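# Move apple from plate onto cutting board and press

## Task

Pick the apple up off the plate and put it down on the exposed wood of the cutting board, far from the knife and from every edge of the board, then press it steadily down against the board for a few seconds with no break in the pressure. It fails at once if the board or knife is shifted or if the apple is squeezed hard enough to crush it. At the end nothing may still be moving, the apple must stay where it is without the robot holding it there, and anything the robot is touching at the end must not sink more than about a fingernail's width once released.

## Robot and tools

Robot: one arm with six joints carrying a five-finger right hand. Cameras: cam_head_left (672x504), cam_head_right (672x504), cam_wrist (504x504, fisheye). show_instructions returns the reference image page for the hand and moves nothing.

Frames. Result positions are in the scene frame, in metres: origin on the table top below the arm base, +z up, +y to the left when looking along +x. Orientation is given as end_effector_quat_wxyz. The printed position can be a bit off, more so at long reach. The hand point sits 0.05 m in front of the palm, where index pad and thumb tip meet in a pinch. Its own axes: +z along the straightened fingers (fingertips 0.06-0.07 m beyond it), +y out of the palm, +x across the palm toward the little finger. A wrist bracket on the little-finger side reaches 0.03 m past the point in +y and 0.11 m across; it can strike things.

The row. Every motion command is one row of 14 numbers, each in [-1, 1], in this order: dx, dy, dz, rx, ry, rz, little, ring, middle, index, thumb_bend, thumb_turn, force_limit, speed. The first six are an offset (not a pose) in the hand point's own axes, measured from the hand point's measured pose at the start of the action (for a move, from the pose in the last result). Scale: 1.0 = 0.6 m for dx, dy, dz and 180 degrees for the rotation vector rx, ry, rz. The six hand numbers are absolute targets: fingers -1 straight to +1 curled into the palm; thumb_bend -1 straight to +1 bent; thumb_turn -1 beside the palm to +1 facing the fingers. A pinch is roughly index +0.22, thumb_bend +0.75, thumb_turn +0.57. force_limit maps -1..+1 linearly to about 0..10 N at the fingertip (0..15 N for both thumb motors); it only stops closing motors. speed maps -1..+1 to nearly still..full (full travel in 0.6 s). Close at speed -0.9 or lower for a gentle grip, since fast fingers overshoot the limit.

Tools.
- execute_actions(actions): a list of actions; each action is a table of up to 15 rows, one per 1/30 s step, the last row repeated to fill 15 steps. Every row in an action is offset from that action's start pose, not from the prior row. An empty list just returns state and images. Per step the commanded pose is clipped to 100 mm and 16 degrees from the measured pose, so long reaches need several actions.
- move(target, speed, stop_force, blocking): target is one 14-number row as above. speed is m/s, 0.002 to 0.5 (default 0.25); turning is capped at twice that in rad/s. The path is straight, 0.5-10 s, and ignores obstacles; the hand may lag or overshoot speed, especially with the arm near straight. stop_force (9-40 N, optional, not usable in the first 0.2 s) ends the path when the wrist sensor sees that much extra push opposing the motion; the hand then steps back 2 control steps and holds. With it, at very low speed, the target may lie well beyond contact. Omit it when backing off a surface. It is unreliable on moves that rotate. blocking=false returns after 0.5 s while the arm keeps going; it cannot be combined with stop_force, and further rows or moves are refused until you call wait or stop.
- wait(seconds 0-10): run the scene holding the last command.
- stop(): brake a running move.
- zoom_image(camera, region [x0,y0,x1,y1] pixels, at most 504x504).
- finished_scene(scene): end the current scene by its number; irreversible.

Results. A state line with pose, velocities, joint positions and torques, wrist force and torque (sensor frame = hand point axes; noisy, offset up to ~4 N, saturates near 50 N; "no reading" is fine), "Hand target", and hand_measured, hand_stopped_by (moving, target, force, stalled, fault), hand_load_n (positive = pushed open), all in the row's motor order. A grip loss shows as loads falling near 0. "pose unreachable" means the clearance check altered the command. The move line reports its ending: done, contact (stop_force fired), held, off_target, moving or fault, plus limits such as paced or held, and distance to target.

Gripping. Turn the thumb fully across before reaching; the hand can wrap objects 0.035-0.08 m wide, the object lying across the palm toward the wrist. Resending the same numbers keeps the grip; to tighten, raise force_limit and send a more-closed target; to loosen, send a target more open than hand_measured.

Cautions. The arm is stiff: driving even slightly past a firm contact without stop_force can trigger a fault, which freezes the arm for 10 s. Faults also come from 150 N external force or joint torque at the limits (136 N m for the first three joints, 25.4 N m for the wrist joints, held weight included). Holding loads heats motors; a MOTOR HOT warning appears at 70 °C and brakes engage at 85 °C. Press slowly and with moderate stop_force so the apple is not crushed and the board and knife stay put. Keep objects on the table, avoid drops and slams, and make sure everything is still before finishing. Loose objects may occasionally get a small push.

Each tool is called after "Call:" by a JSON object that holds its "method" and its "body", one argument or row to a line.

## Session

Call:
{"method": "execute_actions", "body": {
  "actions": []
}}

Scene clock: 0.00 s.
end_effector_position=(+0.1833, -0.0932, +0.1823) hand_measured=(-1.000, -1.000, -1.000, -1.000, -1.000, -1.000) hand_load_n=(+0.0, +0.0, +0.0, +0.0, +0.0, +0.0) hand_stopped_by=(target, target, target, target, target, target) hand_force_limit=0.00 hand_speed=-0.80 end_effector_quat_wxyz=(-0.268, -0.239, +0.913, -0.191) end_effector_velocity=(-0.001, +0.000, +0.000) end_effector_angular_velocity=(+0.000, +0.003, -0.000)
Joint positions: [-0.693 -0.849  2.225  0.282  2.029 -2.753]
Joint velocities: [ 0.    -0.     0.001  0.001  0.002  0.   ]
Joint torques (N m, as the arm reports them, + toward a larger angle): no reading
Wrist force (N, on the end effector, along its own x y z axes, offset not removed): no reading
Wrist torque (N m, same axes, about the end effector's origin, offset not removed): no reading
Hand target: +0.183, -0.093, +0.182; -0.268, -0.239, +0.913, -0.191

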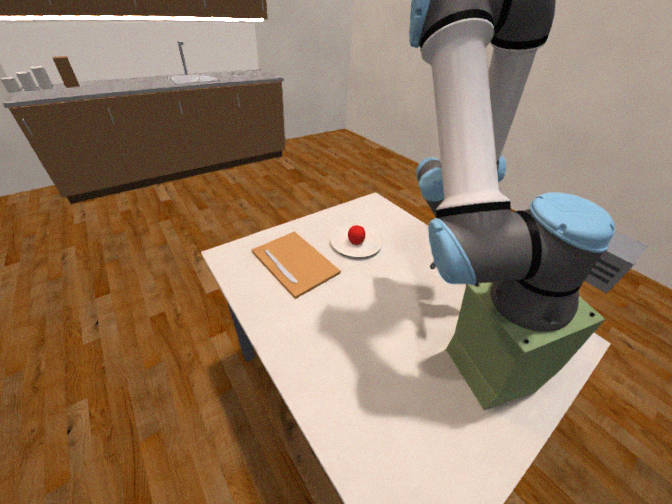

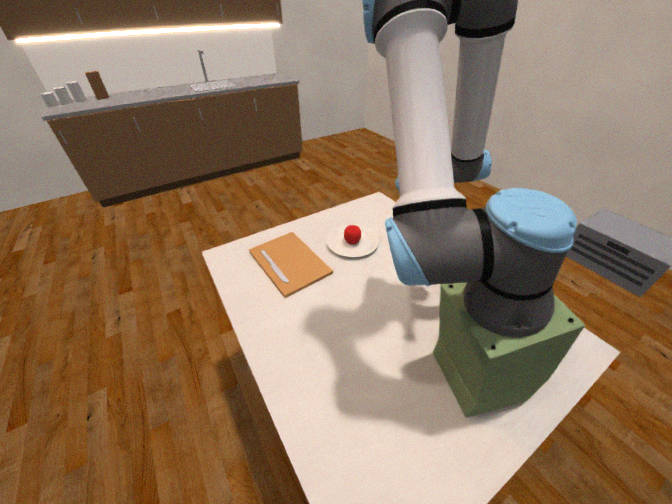

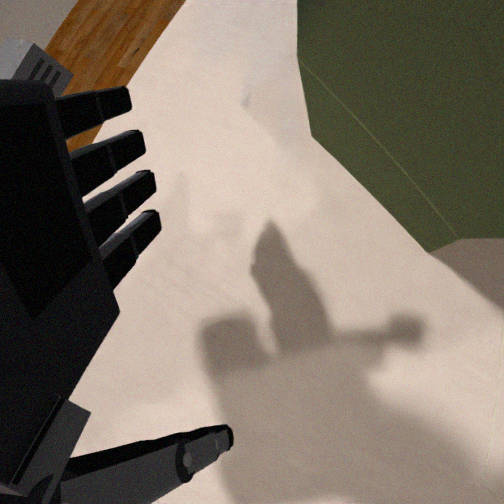

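Call:
{"method": "zoom_image", "body": {
  "camera": "cam_head_left",
  "region": [230, 140, 450, 330]
}}

Region (230, 140, 450, 330) of cam_head_left's 672x504 image, scaled by 2.291, with more detail than that image has; it fills the top 435 rows of this view, and the rest is white.

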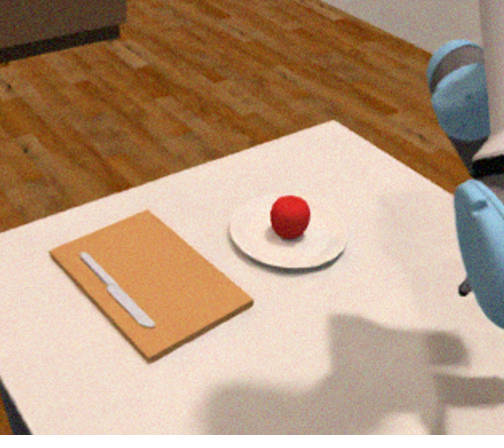

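Call:
{"method": "move", "body": {
  "target": [-0.6017,-0.2968,-0.2308,0.1575,-0.1671,0.11,-1,-1,-1,-1,-1,1,0,0.5],
  "speed": 0.35
}}

Call:
{"method": "zoom_image", "body": {
  "camera": "cam_head_left",
  "region": [290, 160, 430, 280]
}}

Scene clock: 3.70 s.
end_effector_position=(+0.6020, -0.0513, +0.1200) hand_measured=(-1.000, -1.000, -1.000, -1.000, -1.000, +1.000) hand_load_n=(+0.0, +0.0, +0.0, +0.0, +0.0, +0.0) hand_stopped_by=(target, target, target, target, target, target) hand_force_limit=0.00 hand_speed=0.50 end_effector_quat_wxyz=(+0.076, -0.181, +0.904, -0.380) end_effector_velocity=(+0.003, -0.000, -0.001) end_effector_angular_velocity=(-0.002, -0.002, -0.000)
Joint positions: [-0.186 -0.647  1.518  0.229  2.03  -2.173]
Joint velocities: [ 0.001  0.006 -0.009  0.001  0.003  0.002]
Joint torques (N m, as the arm reports them, + toward a larger angle): [ -3.38 -32.51 -25.69   3.47   2.42   1.55]
Wrist force (N, on the end effector, along its own x y z axes, offset not removed): [-0.1 0.7 1.6]
Wrist torque (N m, same axes, about the end effector's origin, offset not removed): [0.10 0.12 -0.18]
Hand target: +0.602, -0.051, +0.120; +0.076, -0.181, +0.904, -0.380
Off the commanded pose: 0.001 m, 0 deg.
move: done

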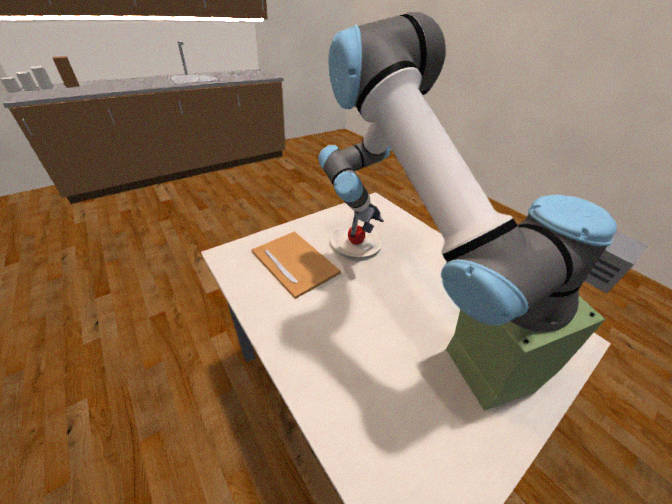

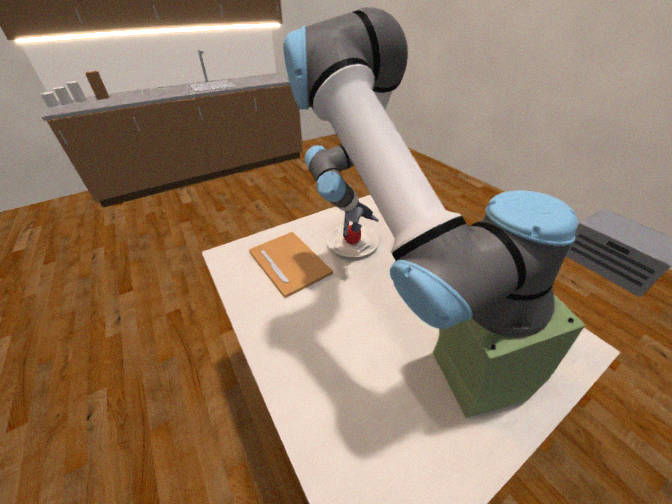

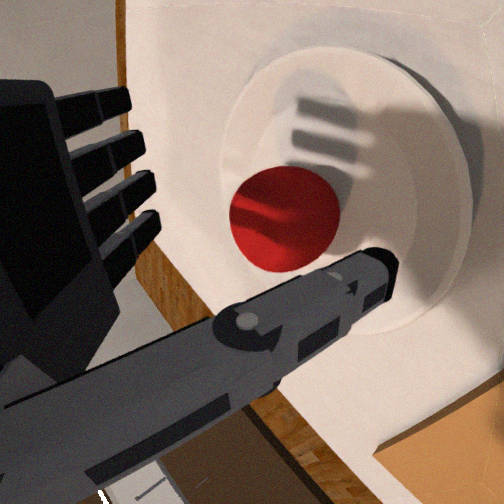

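Region (290, 160, 430, 280) of cam_head_left's 672x504 image, scaled by 3.600, with more detail than that image has; it fills the top 432 rows of this view, and the rest is white.

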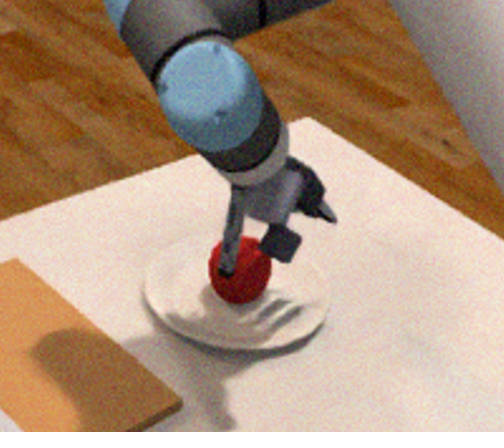

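Call:
{"method": "move", "body": {
  "target": [-0.0467,0.0654,0.0644,0,0,0,-1,-1,-1,-1,-1,1,0,0.5],
  "speed": 0.1
}}

Call:
{"method": "zoom_image", "body": {
  "camera": "cam_head_right",
  "region": [280, 160, 420, 280]
}}

Scene clock: 5.37 s.
end_effector_position=(+0.6278, -0.0408, +0.0652) hand_measured=(-1.000, -1.000, -1.000, -1.000, -1.000, +1.000) hand_load_n=(+0.0, +0.0, +0.0, +0.0, +0.0, +0.0) hand_stopped_by=(target, target, target, target, target, target) hand_force_limit=0.00 hand_speed=0.50 end_effector_quat_wxyz=(+0.076, -0.181, +0.904, -0.380) end_effector_velocity=(+0.002, +0.000, -0.002) end_effector_angular_velocity=(-0.001, -0.000, +0.000)
Joint positions: [-0.137 -0.501  1.371  0.253  2.051 -2.124]
Joint velocities: [ 0.002  0.007 -0.01   0.002  0.002  0.001]
Joint torques (N m, as the arm reports them, + toward a larger angle): [ -0.49 -36.73 -24.49   3.43   2.26   1.45]
Wrist force (N, on the end effector, along its own x y z axes, offset not removed): [-0.5 -0.3 3.6]
Wrist torque (N m, same axes, about the end effector's origin, offset not removed): [-0.20 0.02 -0.20]
Hand target: +0.628, -0.041, +0.065; +0.076, -0.181, +0.904, -0.380
Off the commanded pose: 0.000 m, 0 deg.
move: done

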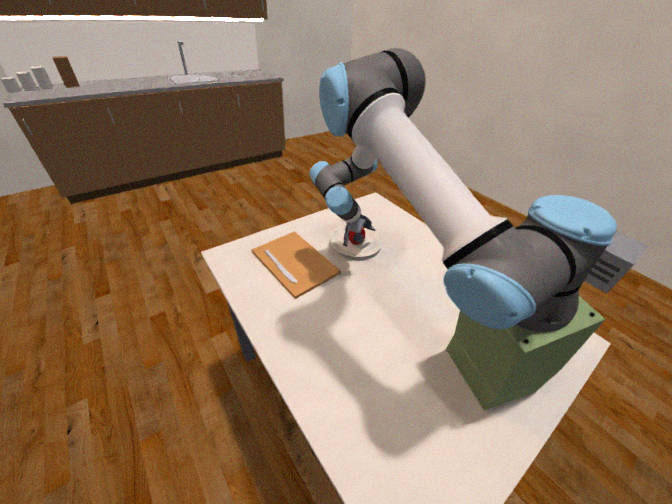

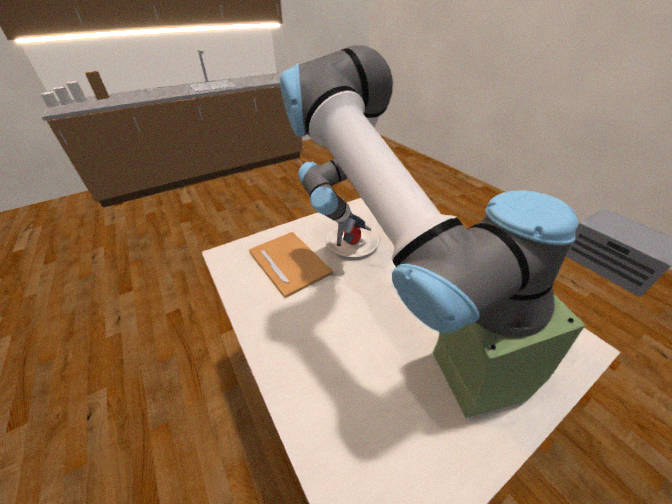

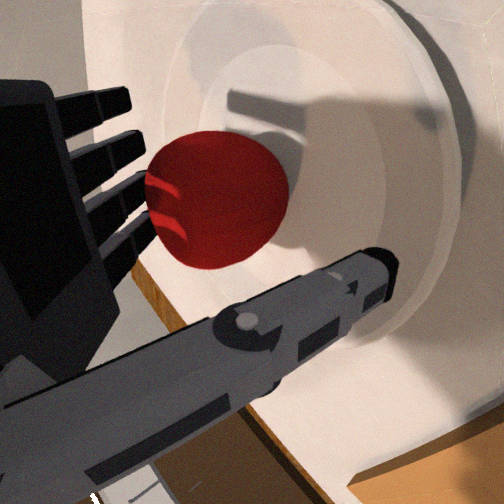

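Region (280, 160, 420, 280) of cam_head_right's 672x504 image, scaled by 3.600, with more detail than that image has; it fills the top 432 rows of this view, and the rest is white.

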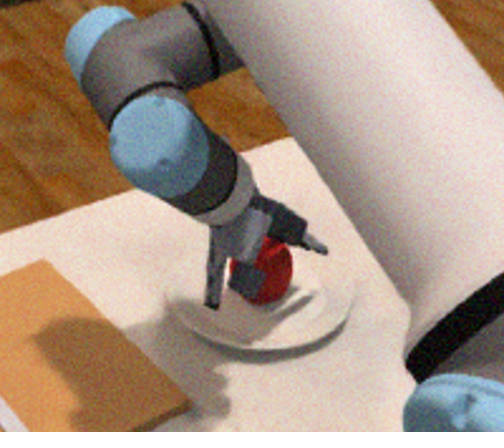

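Call:
{"method": "move", "body": {
  "target": [0,-0.015,0.067,0,0,0,-1,-1,-1,-1,-1,1,0,0.5],
  "speed": 0.06
}}

Scene clock: 6.83 s.
end_effector_position=(+0.6411, -0.0729, +0.0437) hand_measured=(-1.000, -1.000, -1.000, -1.000, -1.000, +1.000) hand_load_n=(+0.0, +0.0, +0.0, +0.0, +0.0, +0.0) hand_stopped_by=(target, target, target, target, target, target) hand_force_limit=0.00 hand_speed=0.50 end_effector_quat_wxyz=(+0.076, -0.181, +0.904, -0.380) end_effector_velocity=(+0.001, -0.002, -0.002) end_effector_angular_velocity=(+0.002, -0.000, -0.000)
Joint positions: [-0.183 -0.438  1.309  0.23   2.031 -2.17 ]
Joint velocities: [-0.003  0.006 -0.005 -0.002 -0.003 -0.002]
Joint torques (N m, as the arm reports them, + toward a larger angle): [-20.27 -37.72 -24.71   0.15  -0.48  -0.94]
Wrist force (N, on the end effector, along its own x y z axes, offset not removed): [-1.6 0.2 1.5]
Wrist torque (N m, same axes, about the end effector's origin, offset not removed): [0.13 0.30 -0.23]
Hand target: +0.641, -0.073, +0.044; +0.076, -0.181, +0.904, -0.380
Off the commanded pose: 0.000 m, 0 deg.
move: done

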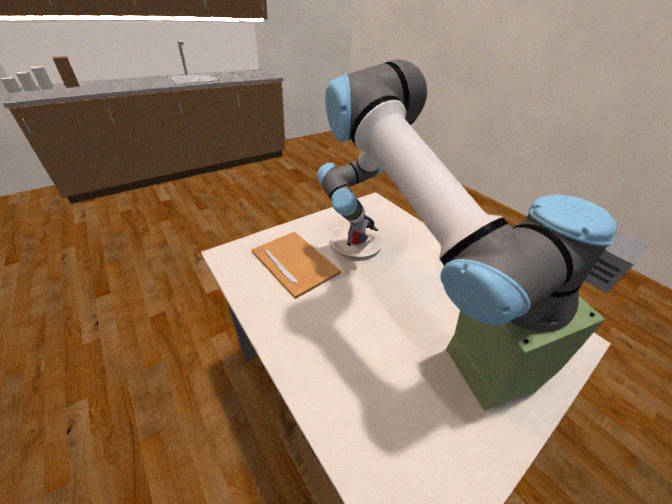

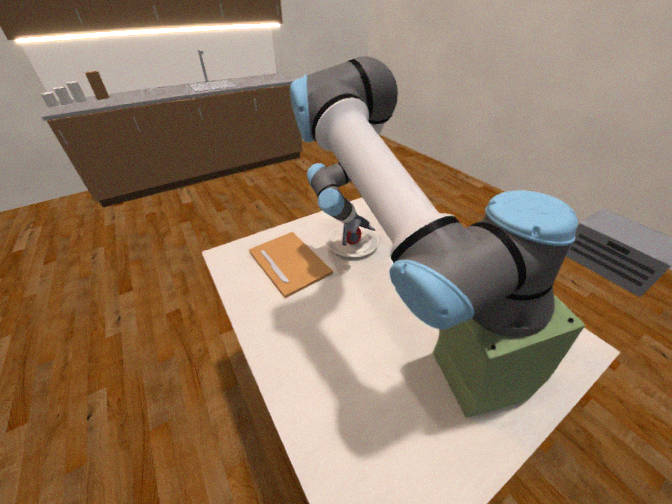

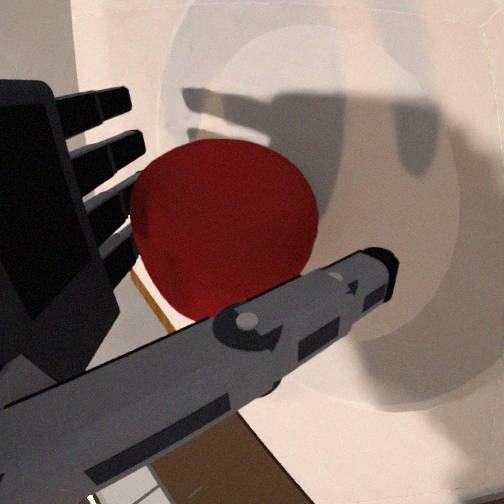

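Call:
{"method": "move", "body": {
  "target": [0,0,0,0,0,0,0.1,0.8,0.8,0.8,0.8,1,0.2,-0.7]
}}

Scene clock: 9.50 s.
end_effector_position=(+0.6411, -0.0729, +0.0437) hand_measured=(+0.100, -0.106, -0.286, -0.254, -0.556, +1.000) hand_load_n=(+0.0, +9.5, +0.0, +5.0, +14.0, +4.0) hand_stopped_by=(target, force, force, force, force, target) hand_force_limit=0.20 hand_speed=-0.70 end_effector_quat_wxyz=(+0.076, -0.181, +0.904, -0.380) end_effector_velocity=(-0.001, +0.000, -0.002) end_effector_angular_velocity=(+0.001, +0.003, -0.000)
Joint positions: [-0.183 -0.438  1.309  0.23   2.031 -2.17 ]
Joint velocities: [ 0.     0.002  0.001 -0.    -0.001  0.   ]
Joint torques (N m, as the arm reports them, + toward a larger angle): [ -2.54 -48.93   1.9    2.87  -0.18   1.28]
Wrist force (N, on the end effector, along its own x y z axes, offset not removed): [-2.1 -0.9 1.5]
Wrist torque (N m, same axes, about the end effector's origin, offset not removed): [-0.07 0.38 -0.24]
Hand target: +0.641, -0.073, +0.044; +0.076, -0.181, +0.904, -0.380
Off the commanded pose: 0.000 m, 0 deg.
move: done

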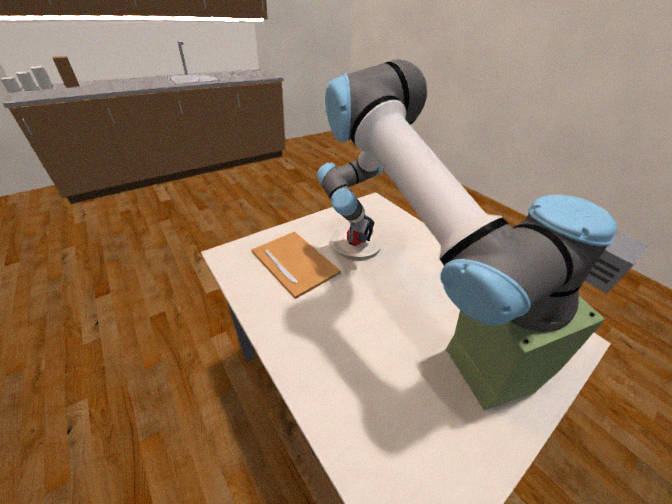

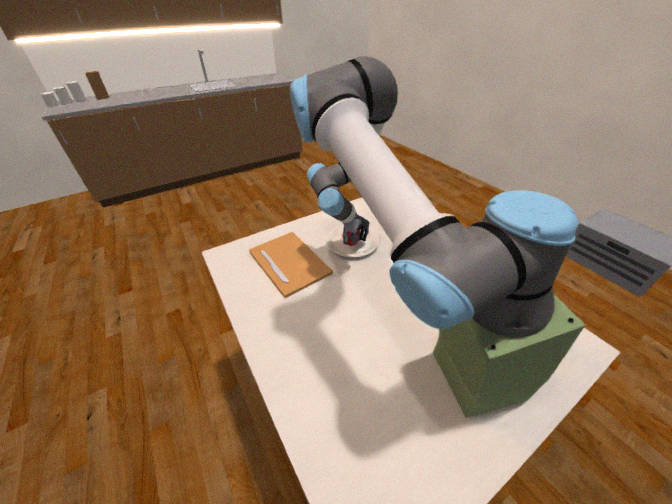

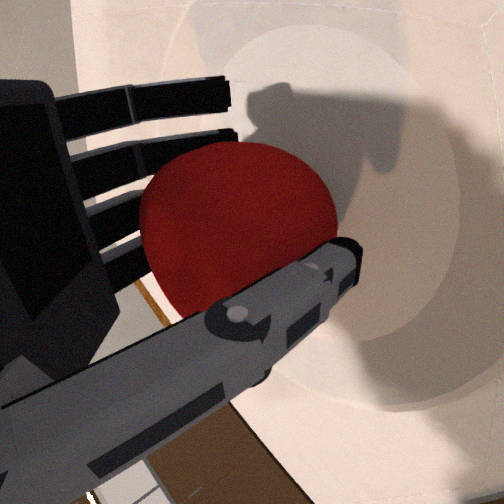

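Call:
{"method": "move", "body": {
  "target": [0,-0.0594,-0.0585,0,0,0,0.8,0.8,0.85,0.8,0.8,1,-0.4,-0.7],
  "speed": 0.1
}}

Call:
{"method": "move", "body": {
  "target": [-0.19,0.2845,-0.2427,0,0,0,0.8,0.8,0.85,0.8,0.8,1,-0.4,-0.7],
  "speed": 0.25
}}

Call:
{"method": "zoom_image", "body": {
  "camera": "cam_head_left",
  "region": [230, 180, 390, 320]
}}

Call:
{"method": "zoom_image", "body": {
  "camera": "cam_head_right",
  "region": [220, 180, 380, 320]
}}

Scene clock: 12.33 s.
end_effector_position=(+0.6410, -0.0728, +0.0937) hand_measured=(+0.800, -0.106, -0.272, -0.254, -0.556, +1.000) hand_load_n=(+0.0, +8.0, +4.0, +3.5, +15.5, +4.0) hand_stopped_by=(target, force, force, force, force, target) hand_force_limit=-0.40 hand_speed=-0.70 end_effector_quat_wxyz=(+0.076, -0.181, +0.904, -0.380) end_effector_velocity=(+0.000, -0.000, -0.000) end_effector_angular_velocity=(-0.001, +0.000, -0.000)
Joint positions: [-0.203 -0.536  1.359  0.27   2.022 -2.189]
Joint velocities: [-0.     0.001 -0.001 -0.     0.    -0.   ]
Joint torques (N m, as the arm reports them, + toward a larger angle): [-19.83 -53.72  -0.08   3.17  -0.15  -1.08]
Wrist force (N, on the end effector, along its own x y z axes, offset not removed): [-0.5 1.0 4.3]
Wrist torque (N m, same axes, about the end effector's origin, offset not removed): [-0.11 0.03 -0.19]
Hand target: +0.641, -0.073, +0.094; +0.076, -0.181, +0.904, -0.380
Off the commanded pose: 0.000 m, 0 deg.
move: done

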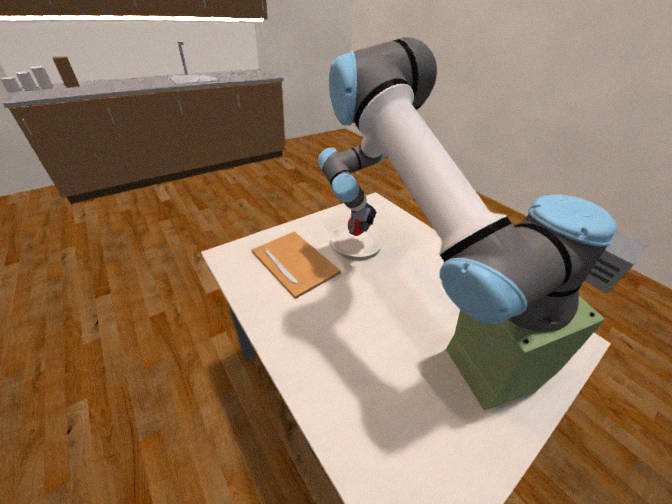

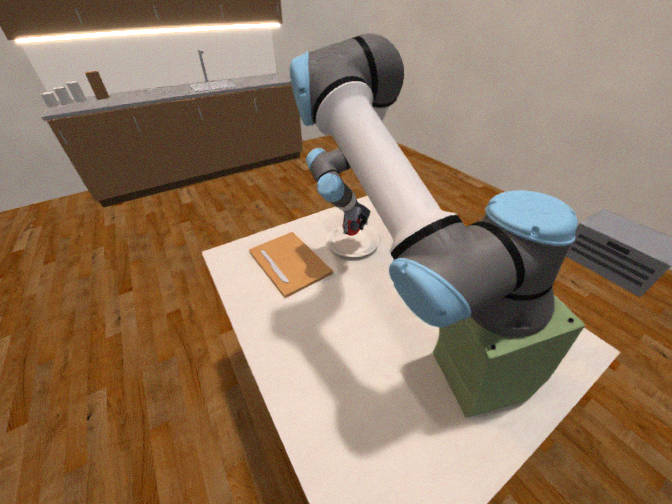

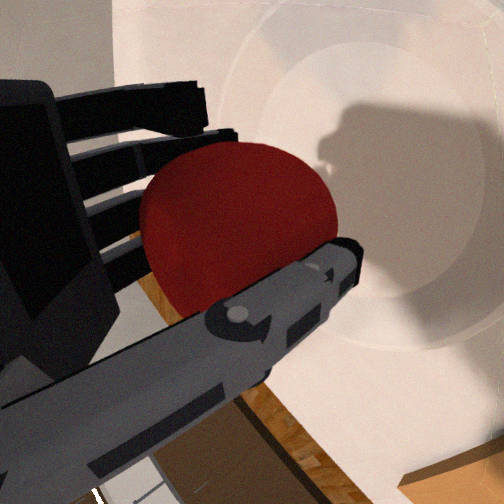

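Scene clock: 14.03 s.
end_effector_position=(+0.6606, +0.1770, +0.0735) hand_measured=(+0.800, -0.106, -0.272, -0.254, -0.556, +1.000) hand_load_n=(+0.0, +8.0, +4.0, +3.5, +15.5, +4.0) hand_stopped_by=(target, force, force, force, force, target) hand_force_limit=-0.40 hand_speed=-0.70 end_effector_quat_wxyz=(+0.076, -0.181, +0.904, -0.380) end_effector_velocity=(+0.001, +0.002, -0.001) end_effector_angular_velocity=(-0.000, +0.003, -0.003)
Joint positions: [ 0.222 -0.367  0.937  0.759  2.174 -1.729]
Joint velocities: [ 0.004  0.009 -0.018  0.017  0.     0.007]
Joint torques (N m, as the arm reports them, + toward a larger angle): [  0.35 -44.35 -28.41   3.91   2.94   1.69]
Wrist force (N, on the end effector, along its own x y z axes, offset not removed): [-1.7 0.5 3.1]
Wrist torque (N m, same axes, about the end effector's origin, offset not removed): [-0.11 0.31 -0.20]
Hand target: +0.661, +0.177, +0.073; +0.076, -0.181, +0.904, -0.380
Off the commanded pose: 0.000 m, 0 deg.
move: done

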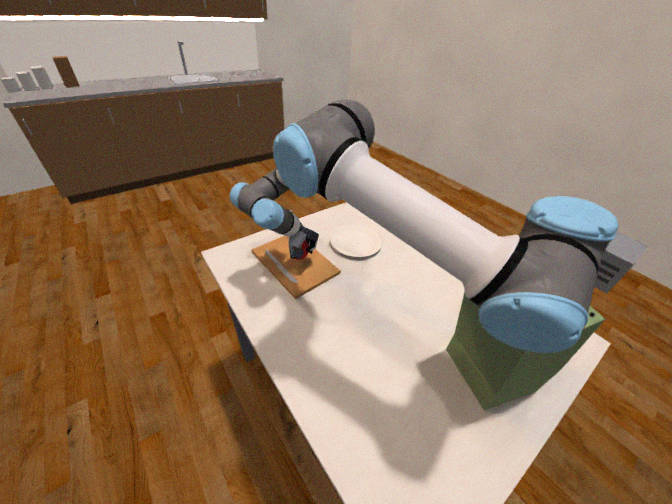

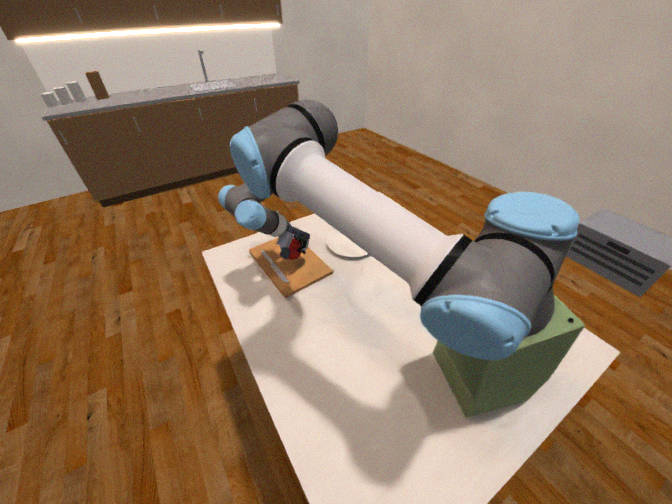

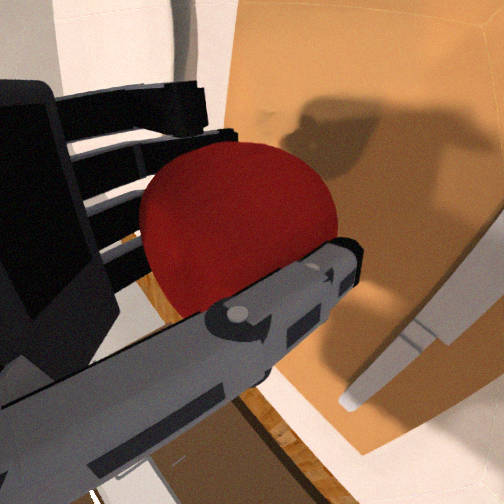

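Region (230, 180, 390, 320) of cam_head_left's 672x504 image, scaled by 3.150, with more detail than that image has; it fills the top 441 rows of this view, and the rest is white.

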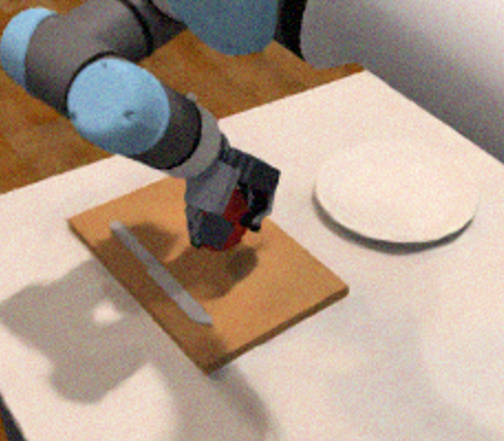

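Region (220, 180, 380, 320) of cam_head_right's 672x504 image, scaled by 3.150, with more detail than that image has; it fills the top 441 rows of this view, and the rest is white.

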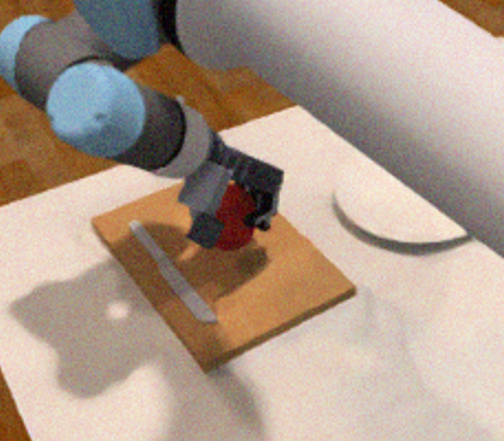

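Call:
{"method": "move", "body": {
  "target": [0.0051,0.0098,0.027,0,0,0,0.8,0.8,0.85,0.8,0.8,1,-0.4,-0.7],
  "speed": 0.05
}}

Call:
{"method": "move", "body": {
  "target": [0,0.0238,0.0234,0,0,0,0.8,0.8,0.85,0.8,0.8,1,-0.4,-0.7],
  "speed": 0.005,
  "stop_force": 12
}}

Call:
{"method": "wait", "body": {
  "seconds": 1
}}

Scene clock: 15.80 s.
end_effector_position=(+0.6605, +0.1690, +0.0581) hand_measured=(+0.800, -0.106, -0.272, -0.254, -0.556, +1.000) hand_load_n=(+0.0, +8.0, +4.0, +3.5, +15.5, +4.0) hand_stopped_by=(target, force, force, force, force, target) hand_force_limit=-0.40 hand_speed=-0.70 end_effector_quat_wxyz=(+0.076, -0.181, +0.904, -0.380) end_effector_velocity=(+0.001, -0.001, -0.000) end_effector_angular_velocity=(-0.003, -0.004, -0.001)
Joint positions: [ 0.214 -0.344  0.934  0.733  2.172 -1.738]
Joint velocities: [-0.001  0.002 -0.002 -0.003  0.004  0.   ]
Joint torques (N m, as the arm reports them, + toward a larger angle): [-17.36 -43.88 -28.5    0.54  -0.16  -0.74]
Wrist force (N, on the end effector, along its own x y z axes, offset not removed): [-0.6 0.3 3.8]
Wrist torque (N m, same axes, about the end effector's origin, offset not removed): [-0.12 0.05 -0.15]
Hand target: +0.661, +0.169, +0.058; +0.076, -0.181, +0.904, -0.380
Off the commanded pose: 0.000 m, 0 deg.
move: done

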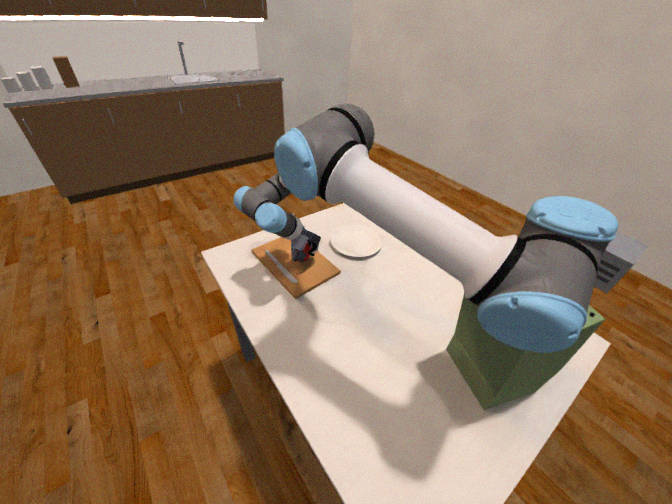

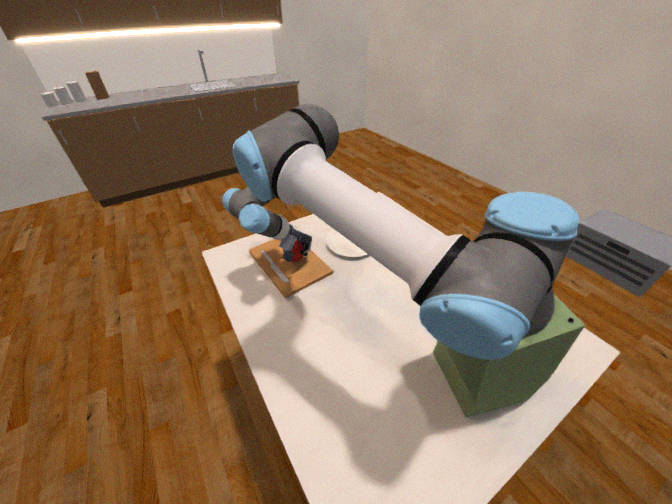

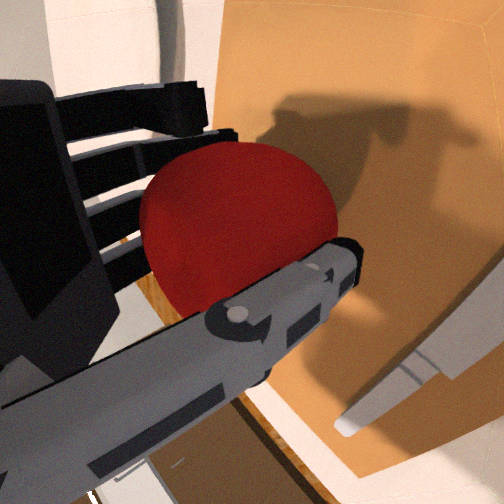

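Scene clock: 17.73 s.
end_effector_position=(+0.6607, +0.1691, +0.0505) hand_measured=(+0.800, -0.106, -0.272, -0.254, -0.556, +1.000) hand_load_n=(+0.0, +7.5, +3.0, +2.5, +15.5, +1.5) hand_stopped_by=(target, force, force, force, force, target) hand_force_limit=-0.40 hand_speed=-0.70 end_effector_quat_wxyz=(+0.076, -0.181, +0.904, -0.380) end_effector_velocity=(-0.000, +0.000, +0.002) end_effector_angular_velocity=(-0.001, -0.001, +0.000)
Joint positions: [ 0.216 -0.328  0.922  0.731  2.173 -1.735]
Joint velocities: [ 0.    -0.004  0.004 -0.001  0.001  0.   ]
Joint torques (N m, as the arm reports them, + toward a larger angle): [-10.78 -49.87   2.87  -0.81  -0.52  -0.03]
Wrist force (N, on the end effector, along its own x y z axes, offset not removed): [2.3 -10.5 -13.2]
Wrist torque (N m, same axes, about the end effector's origin, offset not removed): [-0.07 0.47 -0.48]
Hand target: +0.661, +0.169, +0.051; +0.076, -0.181, +0.904, -0.380
Off the commanded pose: 0.012 m, 0 deg.
move: contact

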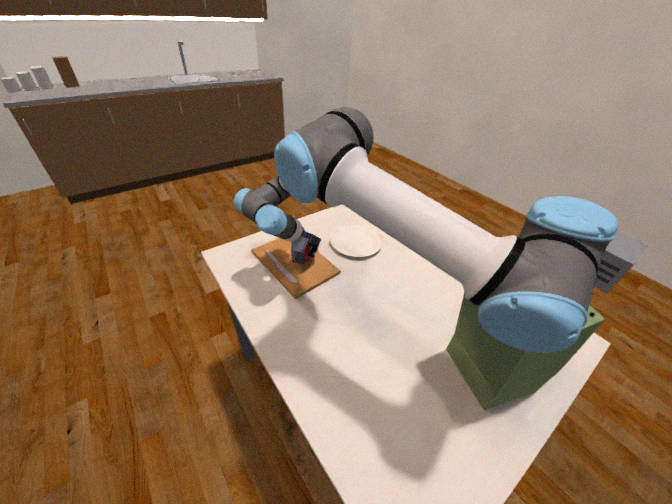

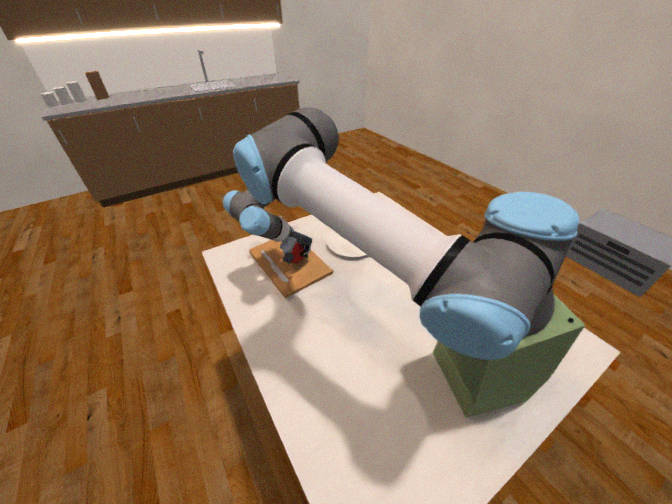

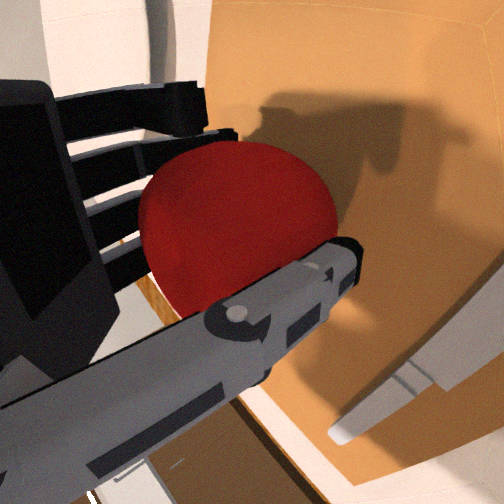

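Scene clock: 18.73 s.
end_effector_position=(+0.6606, +0.1690, +0.0507) hand_measured=(+0.800, -0.106, -0.272, -0.254, -0.556, +1.000) hand_load_n=(+0.0, +8.0, +3.5, +3.0, +15.5, +2.5) hand_stopped_by=(target, force, force, force, force, target) hand_force_limit=-0.40 hand_speed=-0.70 end_effector_quat_wxyz=(+0.076, -0.181, +0.904, -0.380) end_effector_velocity=(-0.001, -0.000, -0.001) end_effector_angular_velocity=(-0.001, +0.003, +0.000)
Joint positions: [ 0.216 -0.329  0.923  0.731  2.173 -1.735]
Joint velocities: [ 0.     0.001  0.002 -0.    -0.    -0.001]
Joint torques (N m, as the arm reports them, + toward a larger angle): [-18.41 -52.39   1.89   2.76  -1.    -1.06]
Wrist force (N, on the end effector, along its own x y z axes, offset not removed): [0.6 -6.7 -7.3]
Wrist torque (N m, same axes, about the end effector's origin, offset not removed): [-0.31 0.37 -0.34]
Hand target: +0.661, +0.169, +0.051; +0.076, -0.181, +0.904, -0.380
Off the commanded pose: 0.013 m, 0 deg.
wait: 1.00 s; at rest by 0.17 s

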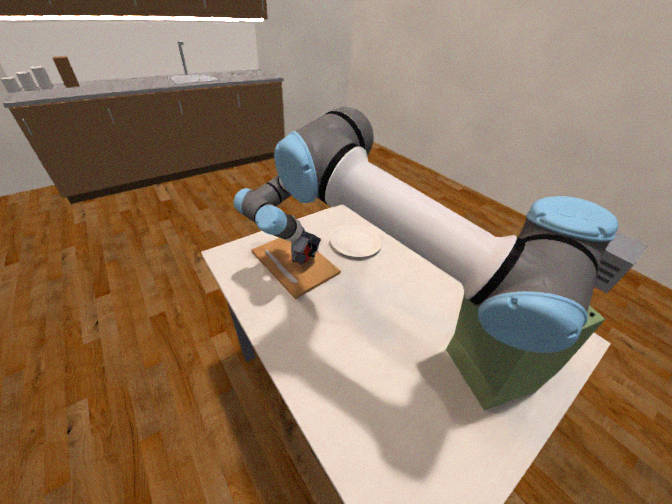

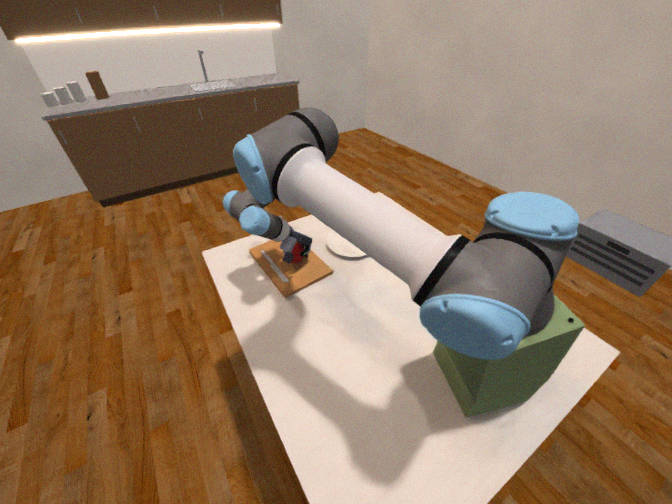

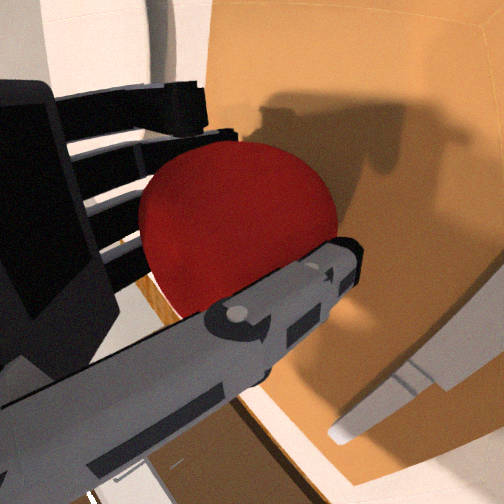

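Call:
{"method": "execute_actions", "body": {
  "actions": [
    [[0,0.0002,0.0002,0,0,0,0.8,0.8,0.85,0.8,0.8,1,-0.4,-0.7]]
  ]
}}

Call:
{"method": "wait", "body": {
  "seconds": 2
}}

Scene clock: 19.50 s.
end_effector_position=(+0.6605, +0.1689, +0.0506) hand_measured=(+0.800, -0.106, -0.272, -0.254, -0.556, +1.000) hand_load_n=(+0.0, +7.5, +3.5, +2.5, +15.5, +2.5) hand_stopped_by=(target, force, force, force, force, target) hand_force_limit=-0.40 hand_speed=-0.70 end_effector_quat_wxyz=(+0.076, -0.181, +0.904, -0.380) end_effector_velocity=(+0.001, +0.000, +0.001) end_effector_angular_velocity=(-0.001, -0.003, +0.001)
Joint positions: [ 0.216 -0.329  0.923  0.731  2.173 -1.735]
Joint velocities: [ 0.001 -0.001 -0.002  0.     0.002  0.001]
Joint torques (N m, as the arm reports them, + toward a larger angle): [ -7.47 -36.09 -24.18  -0.2   -0.62   0.84]
Wrist force (N, on the end effector, along its own x y z axes, offset not removed): [0.0 -8.4 -8.3]
Wrist torque (N m, same axes, about the end effector's origin, offset not removed): [-0.30 0.29 -0.42]
Hand target: +0.661, +0.169, +0.051; +0.076, -0.181, +0.904, -0.380
Off the commanded pose: 0.000 m, 0 deg.

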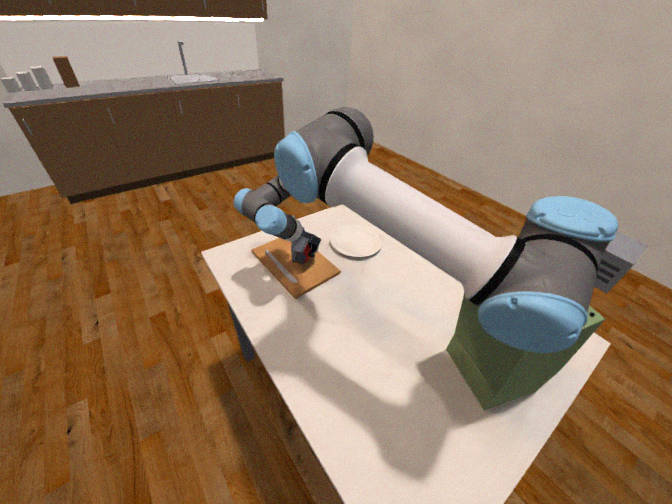

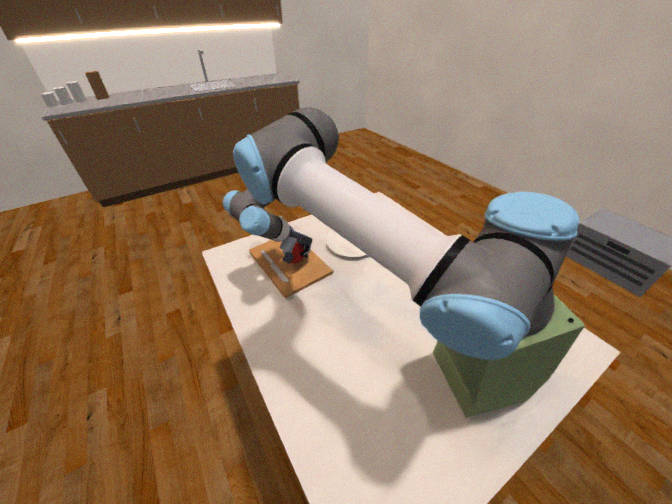

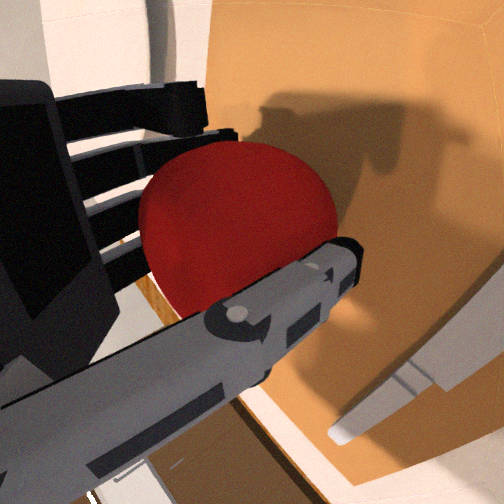

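Scene clock: 21.50 s.
end_effector_position=(+0.6606, +0.1690, +0.0506) hand_measured=(+0.800, -0.106, -0.272, -0.254, -0.556, +1.000) hand_load_n=(+0.0, +7.5, +3.5, +2.5, +15.5, +2.5) hand_stopped_by=(target, force, force, force, force, target) hand_force_limit=-0.40 hand_speed=-0.70 end_effector_quat_wxyz=(+0.076, -0.181, +0.904, -0.380) end_effector_velocity=(+0.001, -0.000, +0.000) end_effector_angular_velocity=(+0.000, -0.002, -0.001)
Joint positions: [ 0.216 -0.329  0.923  0.731  2.173 -1.735]
Joint velocities: [-0.001  0.    -0.001 -0.     0.     0.001]
Joint torques (N m, as the arm reports them, + toward a larger angle): [  0.04 -34.38 -25.57  -1.23   0.21   1.61]
Wrist force (N, on the end effector, along its own x y z axes, offset not removed): [0.7 -9.5 -9.4]
Wrist torque (N m, same axes, about the end effector's origin, offset not removed): [-0.29 0.42 -0.41]
Hand target: +0.661, +0.169, +0.051; +0.076, -0.181, +0.904, -0.380
Off the commanded pose: 0.000 m, 0 deg.
wait: 2.00 s; at rest by 0.17 s

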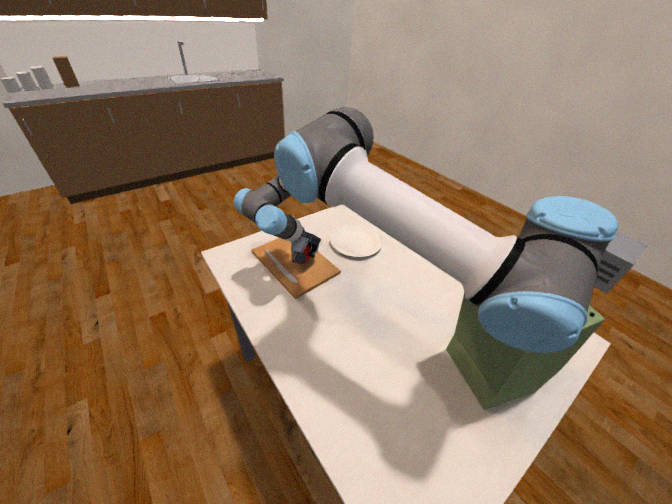

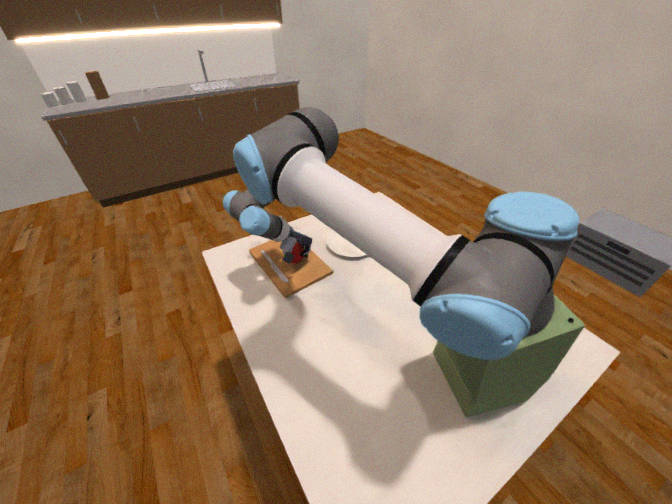

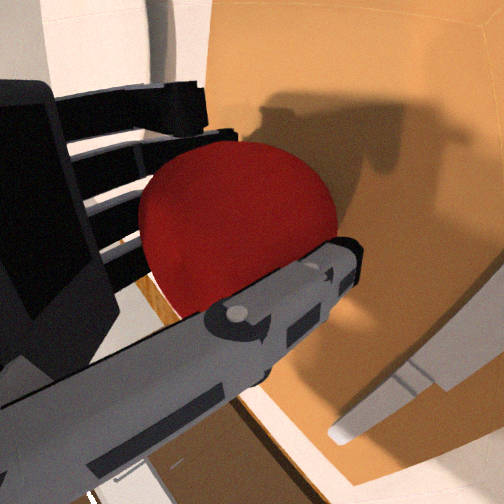

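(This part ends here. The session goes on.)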